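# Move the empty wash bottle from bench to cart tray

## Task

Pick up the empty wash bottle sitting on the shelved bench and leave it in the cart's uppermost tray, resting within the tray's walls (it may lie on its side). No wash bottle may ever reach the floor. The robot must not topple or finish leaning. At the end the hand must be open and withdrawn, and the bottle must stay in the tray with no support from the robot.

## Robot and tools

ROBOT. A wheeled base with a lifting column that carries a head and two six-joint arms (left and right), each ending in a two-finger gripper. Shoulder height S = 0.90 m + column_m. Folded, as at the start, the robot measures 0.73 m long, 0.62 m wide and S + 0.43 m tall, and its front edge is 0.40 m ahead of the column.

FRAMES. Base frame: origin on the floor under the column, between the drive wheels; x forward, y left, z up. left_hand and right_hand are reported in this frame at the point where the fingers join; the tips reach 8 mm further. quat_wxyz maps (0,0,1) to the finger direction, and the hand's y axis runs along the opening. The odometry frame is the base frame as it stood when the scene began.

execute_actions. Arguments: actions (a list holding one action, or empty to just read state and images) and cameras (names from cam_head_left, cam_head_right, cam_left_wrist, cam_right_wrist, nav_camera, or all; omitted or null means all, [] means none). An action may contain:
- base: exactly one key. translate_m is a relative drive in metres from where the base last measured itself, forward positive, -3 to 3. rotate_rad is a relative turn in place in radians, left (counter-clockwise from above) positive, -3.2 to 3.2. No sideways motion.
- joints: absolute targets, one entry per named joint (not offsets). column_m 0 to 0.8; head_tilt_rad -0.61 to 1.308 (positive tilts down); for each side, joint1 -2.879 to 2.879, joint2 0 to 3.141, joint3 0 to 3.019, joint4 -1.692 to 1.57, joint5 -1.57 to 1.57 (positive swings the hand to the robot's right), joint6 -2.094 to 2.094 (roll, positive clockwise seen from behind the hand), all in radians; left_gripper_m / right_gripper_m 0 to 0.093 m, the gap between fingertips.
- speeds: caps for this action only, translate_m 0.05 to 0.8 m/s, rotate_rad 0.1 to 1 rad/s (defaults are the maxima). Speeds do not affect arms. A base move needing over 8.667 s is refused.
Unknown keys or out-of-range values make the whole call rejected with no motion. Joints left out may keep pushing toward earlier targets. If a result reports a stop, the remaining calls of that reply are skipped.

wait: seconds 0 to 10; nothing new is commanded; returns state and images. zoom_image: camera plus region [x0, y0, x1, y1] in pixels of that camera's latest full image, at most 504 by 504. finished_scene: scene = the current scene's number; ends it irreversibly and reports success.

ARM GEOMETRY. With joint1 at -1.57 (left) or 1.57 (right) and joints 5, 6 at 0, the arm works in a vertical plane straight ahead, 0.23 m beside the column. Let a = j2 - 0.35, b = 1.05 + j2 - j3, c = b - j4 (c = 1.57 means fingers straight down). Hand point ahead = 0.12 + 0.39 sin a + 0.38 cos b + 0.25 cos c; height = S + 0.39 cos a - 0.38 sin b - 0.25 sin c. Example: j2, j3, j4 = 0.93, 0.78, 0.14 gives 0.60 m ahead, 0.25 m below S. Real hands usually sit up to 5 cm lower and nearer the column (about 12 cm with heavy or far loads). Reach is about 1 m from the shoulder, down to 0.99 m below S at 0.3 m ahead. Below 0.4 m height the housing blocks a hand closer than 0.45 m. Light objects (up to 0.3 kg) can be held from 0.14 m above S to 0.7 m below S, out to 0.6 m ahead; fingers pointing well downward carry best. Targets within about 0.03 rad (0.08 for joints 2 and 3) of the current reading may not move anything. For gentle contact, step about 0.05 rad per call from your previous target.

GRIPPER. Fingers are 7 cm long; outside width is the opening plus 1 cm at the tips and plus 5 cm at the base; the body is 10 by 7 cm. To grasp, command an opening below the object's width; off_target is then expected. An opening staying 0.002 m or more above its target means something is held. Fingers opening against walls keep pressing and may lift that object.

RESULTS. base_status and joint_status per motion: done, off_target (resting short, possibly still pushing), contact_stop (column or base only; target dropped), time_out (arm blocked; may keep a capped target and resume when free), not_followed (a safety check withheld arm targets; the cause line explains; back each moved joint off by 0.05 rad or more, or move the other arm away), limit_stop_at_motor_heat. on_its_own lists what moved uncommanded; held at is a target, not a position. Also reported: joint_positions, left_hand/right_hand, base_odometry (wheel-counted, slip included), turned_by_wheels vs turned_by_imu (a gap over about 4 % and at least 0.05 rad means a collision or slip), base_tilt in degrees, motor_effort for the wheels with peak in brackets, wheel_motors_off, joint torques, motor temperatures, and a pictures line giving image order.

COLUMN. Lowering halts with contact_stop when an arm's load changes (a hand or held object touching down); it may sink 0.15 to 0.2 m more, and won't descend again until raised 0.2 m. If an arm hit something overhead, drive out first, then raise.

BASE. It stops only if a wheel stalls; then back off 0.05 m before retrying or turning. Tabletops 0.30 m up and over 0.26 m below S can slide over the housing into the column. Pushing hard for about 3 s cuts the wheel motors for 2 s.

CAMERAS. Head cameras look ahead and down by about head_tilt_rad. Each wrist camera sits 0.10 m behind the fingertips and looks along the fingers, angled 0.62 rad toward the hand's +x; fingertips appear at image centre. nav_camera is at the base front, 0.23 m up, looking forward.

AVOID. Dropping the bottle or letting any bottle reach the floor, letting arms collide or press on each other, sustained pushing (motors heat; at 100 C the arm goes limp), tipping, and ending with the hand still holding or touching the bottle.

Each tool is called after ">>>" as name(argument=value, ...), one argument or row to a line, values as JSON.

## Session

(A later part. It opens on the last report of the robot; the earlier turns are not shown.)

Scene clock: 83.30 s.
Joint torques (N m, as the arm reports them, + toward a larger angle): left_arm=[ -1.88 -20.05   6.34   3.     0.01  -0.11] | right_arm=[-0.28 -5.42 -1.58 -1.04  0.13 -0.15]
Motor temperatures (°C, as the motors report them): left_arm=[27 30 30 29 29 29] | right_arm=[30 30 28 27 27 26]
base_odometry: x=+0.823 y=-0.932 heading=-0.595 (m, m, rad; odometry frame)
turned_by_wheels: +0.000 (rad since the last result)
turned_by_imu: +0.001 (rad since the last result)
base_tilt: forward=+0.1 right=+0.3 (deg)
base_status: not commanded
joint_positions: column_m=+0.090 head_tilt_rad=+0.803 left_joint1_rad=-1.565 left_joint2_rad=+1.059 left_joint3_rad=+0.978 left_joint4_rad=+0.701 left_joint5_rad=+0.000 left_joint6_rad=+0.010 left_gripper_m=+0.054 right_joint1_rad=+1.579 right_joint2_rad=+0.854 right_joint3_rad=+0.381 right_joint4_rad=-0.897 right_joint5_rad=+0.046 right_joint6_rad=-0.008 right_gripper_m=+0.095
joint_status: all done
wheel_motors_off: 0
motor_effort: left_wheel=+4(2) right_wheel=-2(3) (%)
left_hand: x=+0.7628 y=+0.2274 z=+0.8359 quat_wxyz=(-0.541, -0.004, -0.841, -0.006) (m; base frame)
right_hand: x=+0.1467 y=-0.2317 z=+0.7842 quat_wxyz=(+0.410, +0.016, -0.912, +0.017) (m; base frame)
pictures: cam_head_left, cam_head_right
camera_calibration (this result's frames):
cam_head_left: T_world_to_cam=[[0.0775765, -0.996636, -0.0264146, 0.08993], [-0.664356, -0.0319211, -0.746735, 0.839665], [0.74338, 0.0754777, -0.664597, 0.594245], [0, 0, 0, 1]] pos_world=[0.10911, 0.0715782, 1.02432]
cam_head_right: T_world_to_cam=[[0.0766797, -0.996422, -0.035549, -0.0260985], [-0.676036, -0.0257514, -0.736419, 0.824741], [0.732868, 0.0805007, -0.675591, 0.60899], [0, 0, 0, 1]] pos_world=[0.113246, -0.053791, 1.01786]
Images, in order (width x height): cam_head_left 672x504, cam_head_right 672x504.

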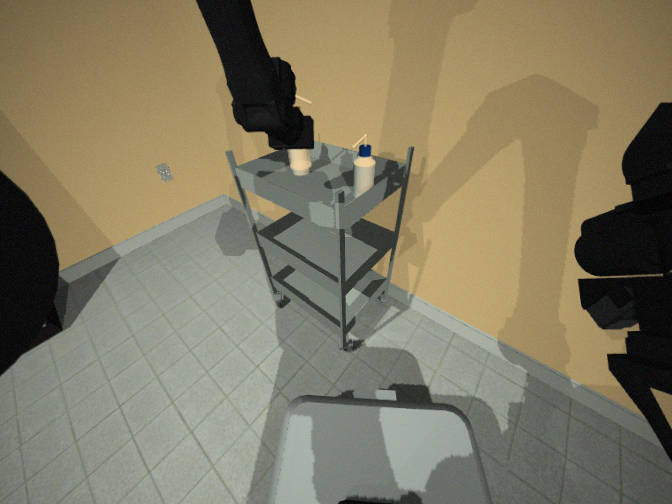

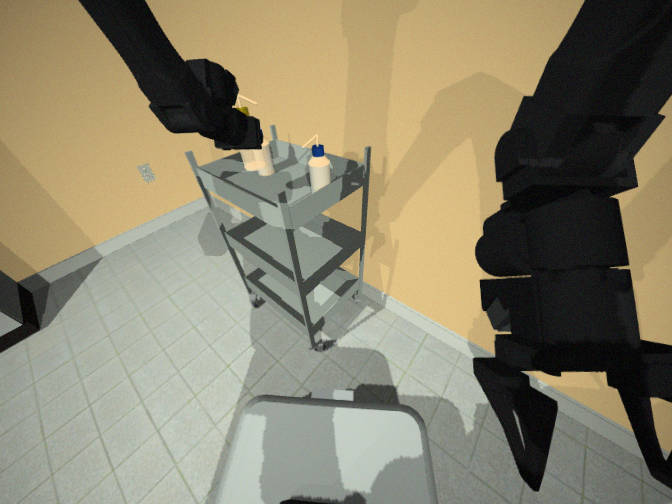

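>>> execute_actions(
  actions=[
    {"base":{"translate_m":0.03},"speeds":{"translate_m":0.1}},
  ],
  cameras=[],
)

>>> execute_actions(
  actions=[
    {"joints":{"column_m":0.03}},
  ],
  cameras=["cam_head_left","cam_head_right"],
)

>>> zoom_image(
  camera="cam_head_right",
  region=[160,70,400,230],
)

Scene clock: 89.23 s.
Joint torques (N m, as the arm reports them, + toward a larger angle): left_arm=[ -1.81 -19.87   6.38   3.07   0.    -0.1 ] | right_arm=[-0.31 -5.31 -1.57 -1.03  0.13 -0.12]
Motor temperatures (°C, as the motors report them): left_arm=[27 30 30 29 29 29] | right_arm=[30 30 28 27 27 26]
base_odometry: x=+0.848 y=-0.949 heading=-0.595 (m, m, rad; odometry frame)
turned_by_wheels: +0.000 (rad since the last result)
turned_by_imu: +0.001 (rad since the last result)
base_tilt: forward=+0.2 right=+0.3 (deg)
base_status: done
joint_positions: column_m=+0.090 head_tilt_rad=+0.803 left_joint1_rad=-1.565 left_joint2_rad=+1.059 left_joint3_rad=+0.978 left_joint4_rad=+0.701 left_joint5_rad=+0.000 left_joint6_rad=+0.010 left_gripper_m=+0.054 right_joint1_rad=+1.579 right_joint2_rad=+0.854 right_joint3_rad=+0.382 right_joint4_rad=-0.897 right_joint5_rad=+0.046 right_joint6_rad=-0.008 right_gripper_m=+0.095
joint_status: not commanded
wheel_motors_off: 0
motor_effort: left_wheel=-2(35) right_wheel=+1(30) (%)
left_hand: x=+0.7628 y=+0.2274 z=+0.8359 quat_wxyz=(-0.541, -0.004, -0.841, -0.006) (m; base frame)
right_hand: x=+0.1471 y=-0.2317 z=+0.7841 quat_wxyz=(+0.410, +0.016, -0.912, +0.017) (m; base frame)
pictures: none
No camera images: the call's "cameras" was empty. Leave "cameras" out to get every camera's image.

Scene clock: 90.60 s.
Joint torques (N m, as the arm reports them, + toward a larger angle): left_arm=[ -1.77 -19.68   6.28   3.09   0.01  -0.1 ] | right_arm=[ 0.45 -5.45 -1.33 -1.44  0.11 -0.15]
Motor temperatures (°C, as the motors report them): left_arm=[27 30 30 29 29 29] | right_arm=[30 30 28 27 27 26]
base_odometry: x=+0.848 y=-0.949 heading=-0.595 (m, m, rad; odometry frame)
turned_by_wheels: +0.000 (rad since the last result)
turned_by_imu: +0.000 (rad since the last result)
base_tilt: forward=+0.1 right=+0.3 (deg)
base_status: not commanded
joint_positions: column_m=+0.030 head_tilt_rad=+0.803 left_joint1_rad=-1.565 left_joint2_rad=+1.059 left_joint3_rad=+0.978 left_joint4_rad=+0.701 left_joint5_rad=+0.000 left_joint6_rad=+0.010 left_gripper_m=+0.054 right_joint1_rad=+1.579 right_joint2_rad=+0.854 right_joint3_rad=+0.382 right_joint4_rad=-0.897 right_joint5_rad=+0.046 right_joint6_rad=-0.008 right_gripper_m=+0.095
joint_status: all done
wheel_motors_off: 0
motor_effort: left_wheel=-1(3) right_wheel=+0(1) (%)
left_hand: x=+0.7628 y=+0.2274 z=+0.7759 quat_wxyz=(-0.541, -0.004, -0.841, -0.006) (m; base frame)
right_hand: x=+0.1471 y=-0.2317 z=+0.7241 quat_wxyz=(+0.410, +0.016, -0.912, +0.017) (m; base frame)
pictures: cam_head_left, cam_head_right
camera_calibration (this result's frames):
cam_head_left: T_world_to_cam=[[0.0775736, -0.996636, -0.0264231, 0.0883541], [-0.664438, -0.0319211, -0.746661, 0.794795], [0.743306, 0.0754777, -0.664679, 0.554461], [0, 0, 0, 1]] pos_world=[0.109104, 0.0715782, 0.964316]
cam_head_right: T_world_to_cam=[[0.0766758, -0.996422, -0.0355574, -0.0282224], [-0.676117, -0.0257514, -0.736344, 0.780489], [0.732794, 0.0805007, -0.675672, 0.568545], [0, 0, 0, 1]] pos_world=[0.11324, -0.053791, 0.957855]
Images, in order (width x height): cam_head_left 672x504, cam_head_right 672x504.

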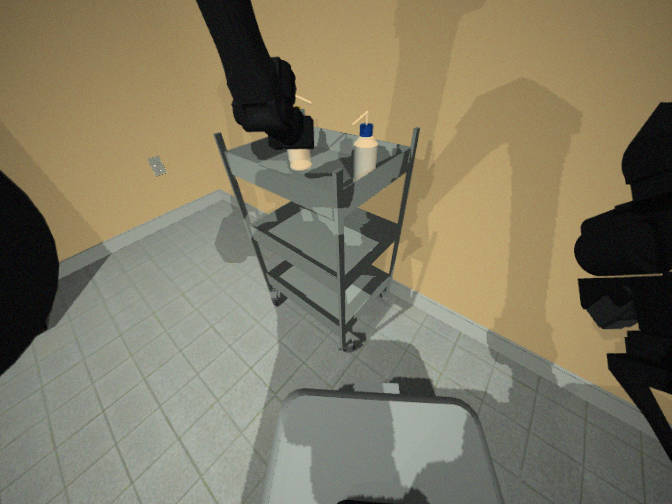

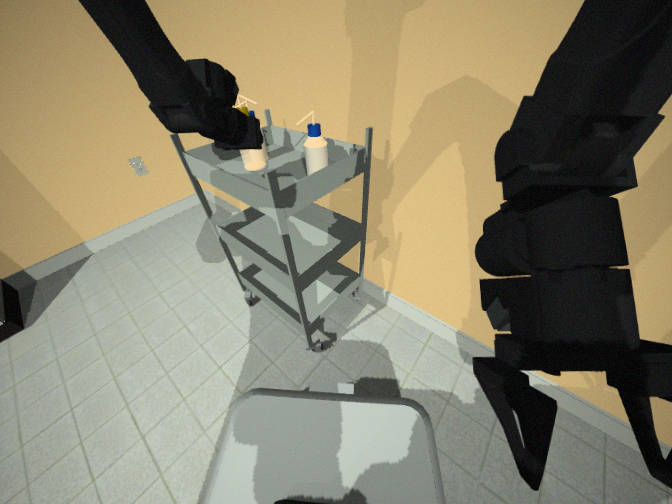

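Region (160, 70, 400, 230) of cam_head_right's 672x504 image, scaled by 2.100, with more detail than that image has.

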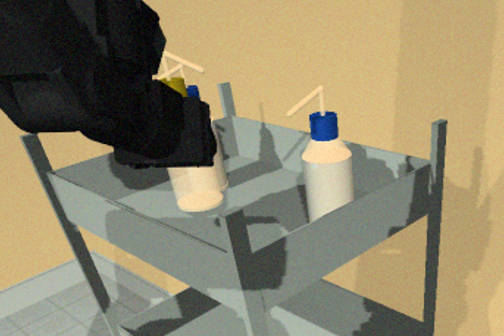

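>>> execute_actions(
  actions=[
    {"joints":{"column_m":0.0}},
  ],
  cameras=["cam_head_right"],
)

>>> zoom_image(
  camera="cam_head_right",
  region=[160,70,400,230],
)

Scene clock: 93.57 s.
Joint torques (N m, as the arm reports them, + toward a larger angle): left_arm=[ -1.78 -19.72   6.29   3.12   0.    -0.11] | right_arm=[ 0.36 -5.75 -1.42 -1.32  0.11 -0.13]
Motor temperatures (°C, as the motors report them): left_arm=[27 30 30 29 29 29] | right_arm=[30 30 28 27 27 26]
base_odometry: x=+0.848 y=-0.949 heading=-0.595 (m, m, rad; odometry frame)
turned_by_wheels: +0.000 (rad since the last result)
turned_by_imu: +0.001 (rad since the last result)
base_tilt: forward=+0.1 right=+0.3 (deg)
base_status: not commanded
joint_positions: column_m=+0.000 head_tilt_rad=+0.803 left_joint1_rad=-1.565 left_joint2_rad=+1.059 left_joint3_rad=+0.978 left_joint4_rad=+0.701 left_joint5_rad=+0.000 left_joint6_rad=+0.010 left_gripper_m=+0.054 right_joint1_rad=+1.579 right_joint2_rad=+0.854 right_joint3_rad=+0.382 right_joint4_rad=-0.897 right_joint5_rad=+0.046 right_joint6_rad=-0.008 right_gripper_m=+0.095
joint_status: all done
wheel_motors_off: 0
motor_effort: left_wheel=-1(1) right_wheel=+1(1) (%)
left_hand: x=+0.7628 y=+0.2274 z=+0.7459 quat_wxyz=(-0.541, -0.004, -0.841, -0.006) (m; base frame)
right_hand: x=+0.1471 y=-0.2317 z=+0.6941 quat_wxyz=(+0.410, +0.016, -0.912, +0.017) (m; base frame)
pictures: cam_head_right
camera_calibration (this result's frames):
cam_head_right: T_world_to_cam=[[0.0766758, -0.996422, -0.0355575, -0.0292901], [-0.676117, -0.0257514, -0.736344, 0.758378], [0.732794, 0.0805007, -0.675672, 0.548256], [0, 0, 0, 1]] pos_world=[0.11324, -0.053791, 0.927827]
Images, in order (width x height): cam_head_right 672x504.

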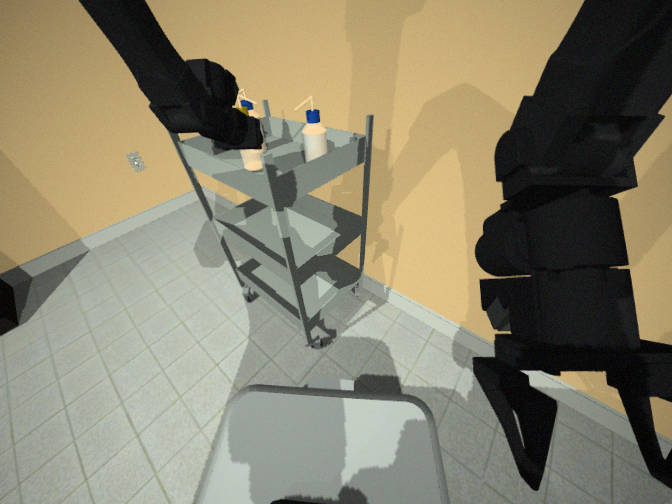

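Region (160, 70, 400, 230) of cam_head_right's 672x504 image, scaled by 2.100, with more detail than that image has.

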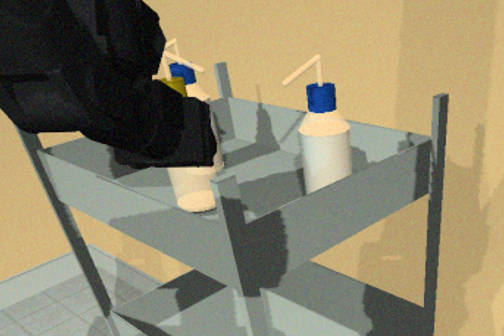

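>>> execute_actions(
  actions=[],
  cameras=["cam_head_left","nav_camera"],
)

>>> zoom_image(
  camera="cam_head_left",
  region=[200,70,440,230],
)

Scene clock: 102.03 s.
Joint torques (N m, as the arm reports them, + toward a larger angle): left_arm=[ -1.72 -19.87   6.35   3.06   0.    -0.11] | right_arm=[-0.05 -5.74 -1.34 -1.25  0.12 -0.11]
Motor temperatures (°C, as the motors report them): left_arm=[27 30 30 29 29 29] | right_arm=[30 30 28 27 27 26]
base_odometry: x=+0.848 y=-0.949 heading=-0.595 (m, m, rad; odometry frame)
turned_by_wheels: +0.000 (rad since the last result)
turned_by_imu: +0.001 (rad since the last result)
base_tilt: forward=+0.2 right=+0.3 (deg)
base_status: not commanded
joint_positions: column_m=+0.000 head_tilt_rad=+0.803 left_joint1_rad=-1.565 left_joint2_rad=+1.059 left_joint3_rad=+0.978 left_joint4_rad=+0.701 left_joint5_rad=+0.000 left_joint6_rad=+0.010 left_gripper_m=+0.054 right_joint1_rad=+1.579 right_joint2_rad=+0.854 right_joint3_rad=+0.382 right_joint4_rad=-0.897 right_joint5_rad=+0.046 right_joint6_rad=-0.008 right_gripper_m=+0.095
joint_status: all done
wheel_motors_off: 0
motor_effort: left_wheel=-1(1) right_wheel=-1(1) (%)
left_hand: x=+0.7628 y=+0.2274 z=+0.7459 quat_wxyz=(-0.541, -0.004, -0.841, -0.006) (m; base frame)
right_hand: x=+0.1471 y=-0.2317 z=+0.6941 quat_wxyz=(+0.410, +0.016, -0.912, +0.017) (m; base frame)
pictures: cam_head_left, nav_camera
camera_calibration (this result's frames):
cam_head_left: T_world_to_cam=[[0.0775736, -0.996636, -0.0264231, 0.0875607], [-0.664438, -0.0319211, -0.746661, 0.772374], [0.743306, 0.0754777, -0.664679, 0.534502], [0, 0, 0, 1]] pos_world=[0.109104, 0.0715782, 0.934288]
Images, in order (width x height): cam_head_left 672x504, nav_camera 672x504.

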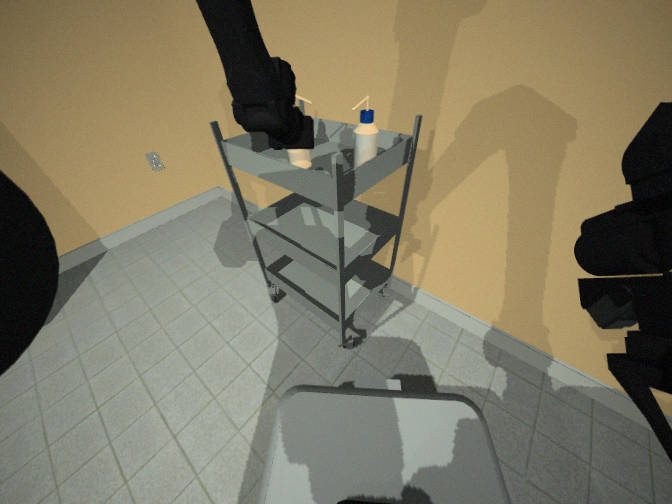

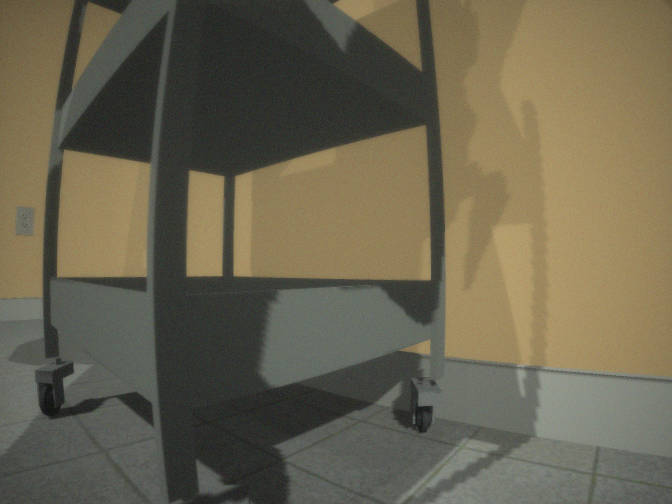

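Region (200, 70, 440, 230) of cam_head_left's 672x504 image, scaled by 2.100, with more detail than that image has.

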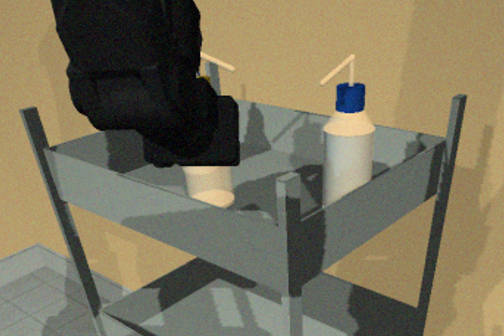

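>>> execute_actions(
  actions=[
    {"joints":{"left_gripper_m":0.093}},
  ],
  cameras=["cam_left_wrist"],
)

>>> execute_actions(
  actions=[
    {"base":{"translate_m":-0.08},"joints":{"column_m":0.06},"speeds":{"translate_m":0.06}},
  ],
  cameras=["cam_head_left"],
)

Scene clock: 104.40 s.
Joint torques (N m, as the arm reports them, + toward a larger angle): left_arm=[ -1.71 -19.77   6.45   3.04   0.01  -0.1 ] | right_arm=[ 0.03 -5.39 -1.4  -1.14  0.15 -0.07]
Motor temperatures (°C, as the motors report them): left_arm=[27 30 30 29 29 29] | right_arm=[30 30 28 27 27 26]
base_odometry: x=+0.848 y=-0.949 heading=-0.595 (m, m, rad; odometry frame)
turned_by_wheels: +0.000 (rad since the last result)
turned_by_imu: +0.001 (rad since the last result)
base_tilt: forward=+0.1 right=+0.3 (deg)
base_status: not commanded
joint_positions: column_m=+0.000 head_tilt_rad=+0.803 left_joint1_rad=-1.565 left_joint2_rad=+1.059 left_joint3_rad=+0.978 left_joint4_rad=+0.701 left_joint5_rad=+0.000 left_joint6_rad=+0.010 left_gripper_m=+0.093 right_joint1_rad=+1.579 right_joint2_rad=+0.854 right_joint3_rad=+0.382 right_joint4_rad=-0.897 right_joint5_rad=+0.046 right_joint6_rad=-0.008 right_gripper_m=+0.095
joint_status: all done
wheel_motors_off: 0
motor_effort: left_wheel=-2(2) right_wheel=+0(1) (%)
left_hand: x=+0.7628 y=+0.2274 z=+0.7459 quat_wxyz=(-0.541, -0.004, -0.841, -0.006) (m; base frame)
right_hand: x=+0.1471 y=-0.2317 z=+0.6941 quat_wxyz=(+0.410, +0.016, -0.912, +0.017) (m; base frame)
pictures: cam_left_wrist
camera_calibration (this result's frames):
cam_left_wrist: T_world_to_cam=[[-0.00885022, -0.99979, -0.0184837, 0.247181], [-0.864197, 0.0169467, -0.502867, 1.03472], [0.503075, 0.0115231, -0.864166, 0.381429], [0, 0, 0, 1]] pos_world=[0.704503, 0.225199, 0.854514]
Images, in order (width x height): cam_left_wrist 672x504.

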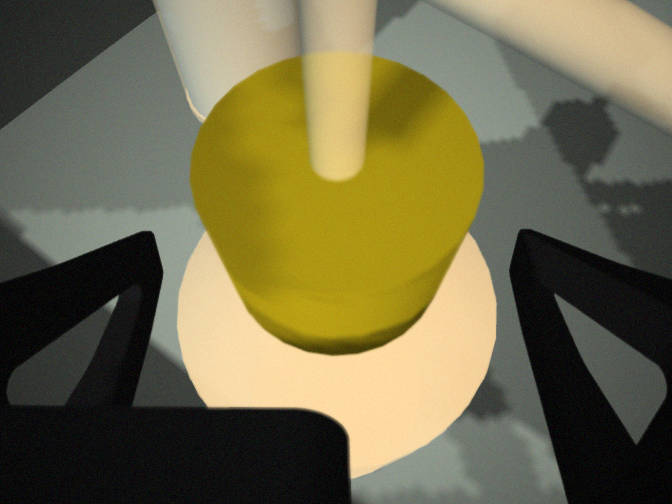

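Scene clock: 106.23 s.
Joint torques (N m, as the arm reports them, + toward a larger angle): left_arm=[ -1.7  -20.07   6.25   3.05   0.    -0.11] | right_arm=[ 0.56 -5.38 -1.55 -1.19  0.13 -0.11]
Motor temperatures (°C, as the motors report them): left_arm=[27 30 30 29 29 29] | right_arm=[30 30 28 27 27 26]
base_odometry: x=+0.781 y=-0.904 heading=-0.593 (m, m, rad; odometry frame)
turned_by_wheels: +0.001 (rad since the last result)
turned_by_imu: +0.002 (rad since the last result)
base_tilt: forward=+0.2 right=+0.3 (deg)
base_status: done
joint_positions: column_m=+0.060 head_tilt_rad=+0.803 left_joint1_rad=-1.565 left_joint2_rad=+1.059 left_joint3_rad=+0.978 left_joint4_rad=+0.701 left_joint5_rad=+0.000 left_joint6_rad=+0.010 left_gripper_m=+0.093 right_joint1_rad=+1.579 right_joint2_rad=+0.854 right_joint3_rad=+0.382 right_joint4_rad=-0.897 right_joint5_rad=+0.046 right_joint6_rad=-0.008 right_gripper_m=+0.095
joint_status: all done
wheel_motors_off: 0
motor_effort: left_wheel=+1(44) right_wheel=-1(34) (%)
left_hand: x=+0.7628 y=+0.2274 z=+0.8058 quat_wxyz=(-0.541, -0.004, -0.841, -0.006) (m; base frame)
right_hand: x=+0.1473 y=-0.2317 z=+0.7539 quat_wxyz=(+0.410, +0.016, -0.912, +0.017) (m; base frame)
pictures: cam_head_left
camera_calibration (this result's frames):
cam_head_left: T_world_to_cam=[[0.0775716, -0.996636, -0.026429, 0.0891494], [-0.664494, -0.0319211, -0.746611, 0.817042], [0.743256, 0.0754777, -0.664735, 0.574371], [0, 0, 0, 1]] pos_world=[0.1091, 0.0715782, 0.994174]
Images, in order (width x height): cam_head_left 672x504.

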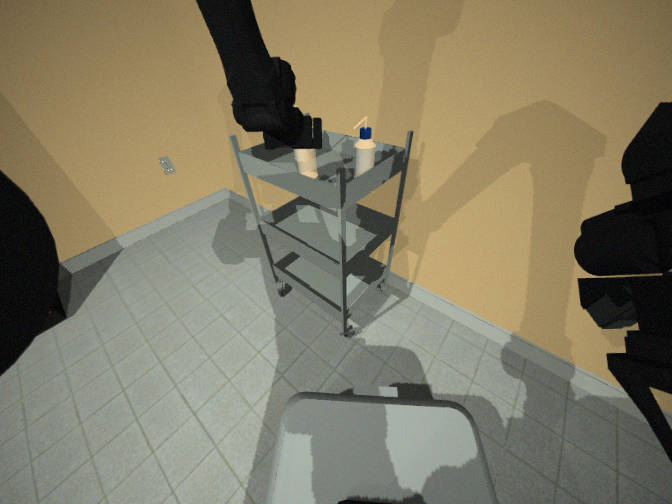

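>>> execute_actions(
  actions=[
    {"base":{"translate_m":-0.3},"joints":{"column_m":0.1}},
  ],
  cameras=["cam_head_left"],
)

>>> zoom_image(
  camera="cam_head_left",
  region=[200,70,440,230],
)

Scene clock: 110.17 s.
Joint torques (N m, as the arm reports them, + toward a larger angle): left_arm=[ -1.76 -19.77   6.31   3.08   0.01  -0.11] | right_arm=[-0.15 -5.33 -1.34 -1.17  0.1  -0.12]
Motor temperatures (°C, as the motors report them): left_arm=[27 30 30 29 29 29] | right_arm=[30 30 28 27 27 26]
base_odometry: x=+0.533 y=-0.736 heading=-0.595 (m, m, rad; odometry frame)
turned_by_wheels: -0.001 (rad since the last result)
turned_by_imu: +0.001 (rad since the last result)
base_tilt: forward=+0.1 right=+0.3 (deg)
base_status: done
joint_positions: column_m=+0.100 head_tilt_rad=+0.803 left_joint1_rad=-1.565 left_joint2_rad=+1.059 left_joint3_rad=+0.977 left_joint4_rad=+0.701 left_joint5_rad=+0.000 left_joint6_rad=+0.010 left_gripper_m=+0.093 right_joint1_rad=+1.579 right_joint2_rad=+0.854 right_joint3_rad=+0.380 right_joint4_rad=-0.897 right_joint5_rad=+0.046 right_joint6_rad=-0.008 right_gripper_m=+0.095
joint_status: all done
wheel_motors_off: 0
motor_effort: left_wheel=-2(27) right_wheel=+0(52) (%)
left_hand: x=+0.7627 y=+0.2274 z=+0.8457 quat_wxyz=(-0.541, -0.004, -0.841, -0.006) (m; base frame)
right_hand: x=+0.1463 y=-0.2317 z=+0.7942 quat_wxyz=(+0.410, +0.016, -0.912, +0.017) (m; base frame)
pictures: cam_head_left
camera_calibration (this result's frames):
cam_head_left: T_world_to_cam=[[0.0775685, -0.996636, -0.0264379, 0.0902167], [-0.66458, -0.0319211, -0.746535, 0.846837], [0.74318, 0.0754777, -0.664821, 0.601064], [0, 0, 0, 1]] pos_world=[0.109094, 0.0715782, 1.03418]
Images, in order (width x height): cam_head_left 672x504.

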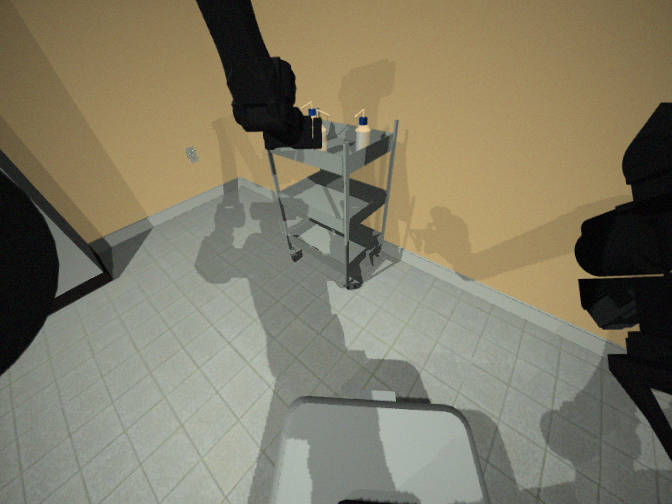

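Region (200, 70, 440, 230) of cam_head_left's 672x504 image, scaled by 2.100, with more detail than that image has.

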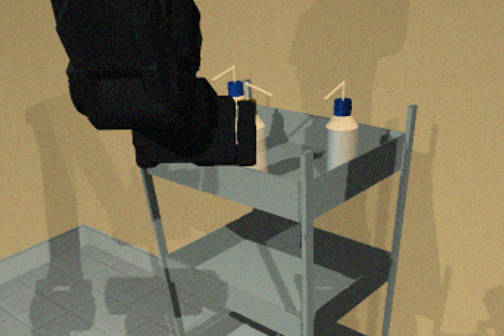

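>>> finished_scene(
  scene=1,
)

The scene is finished: the task was done.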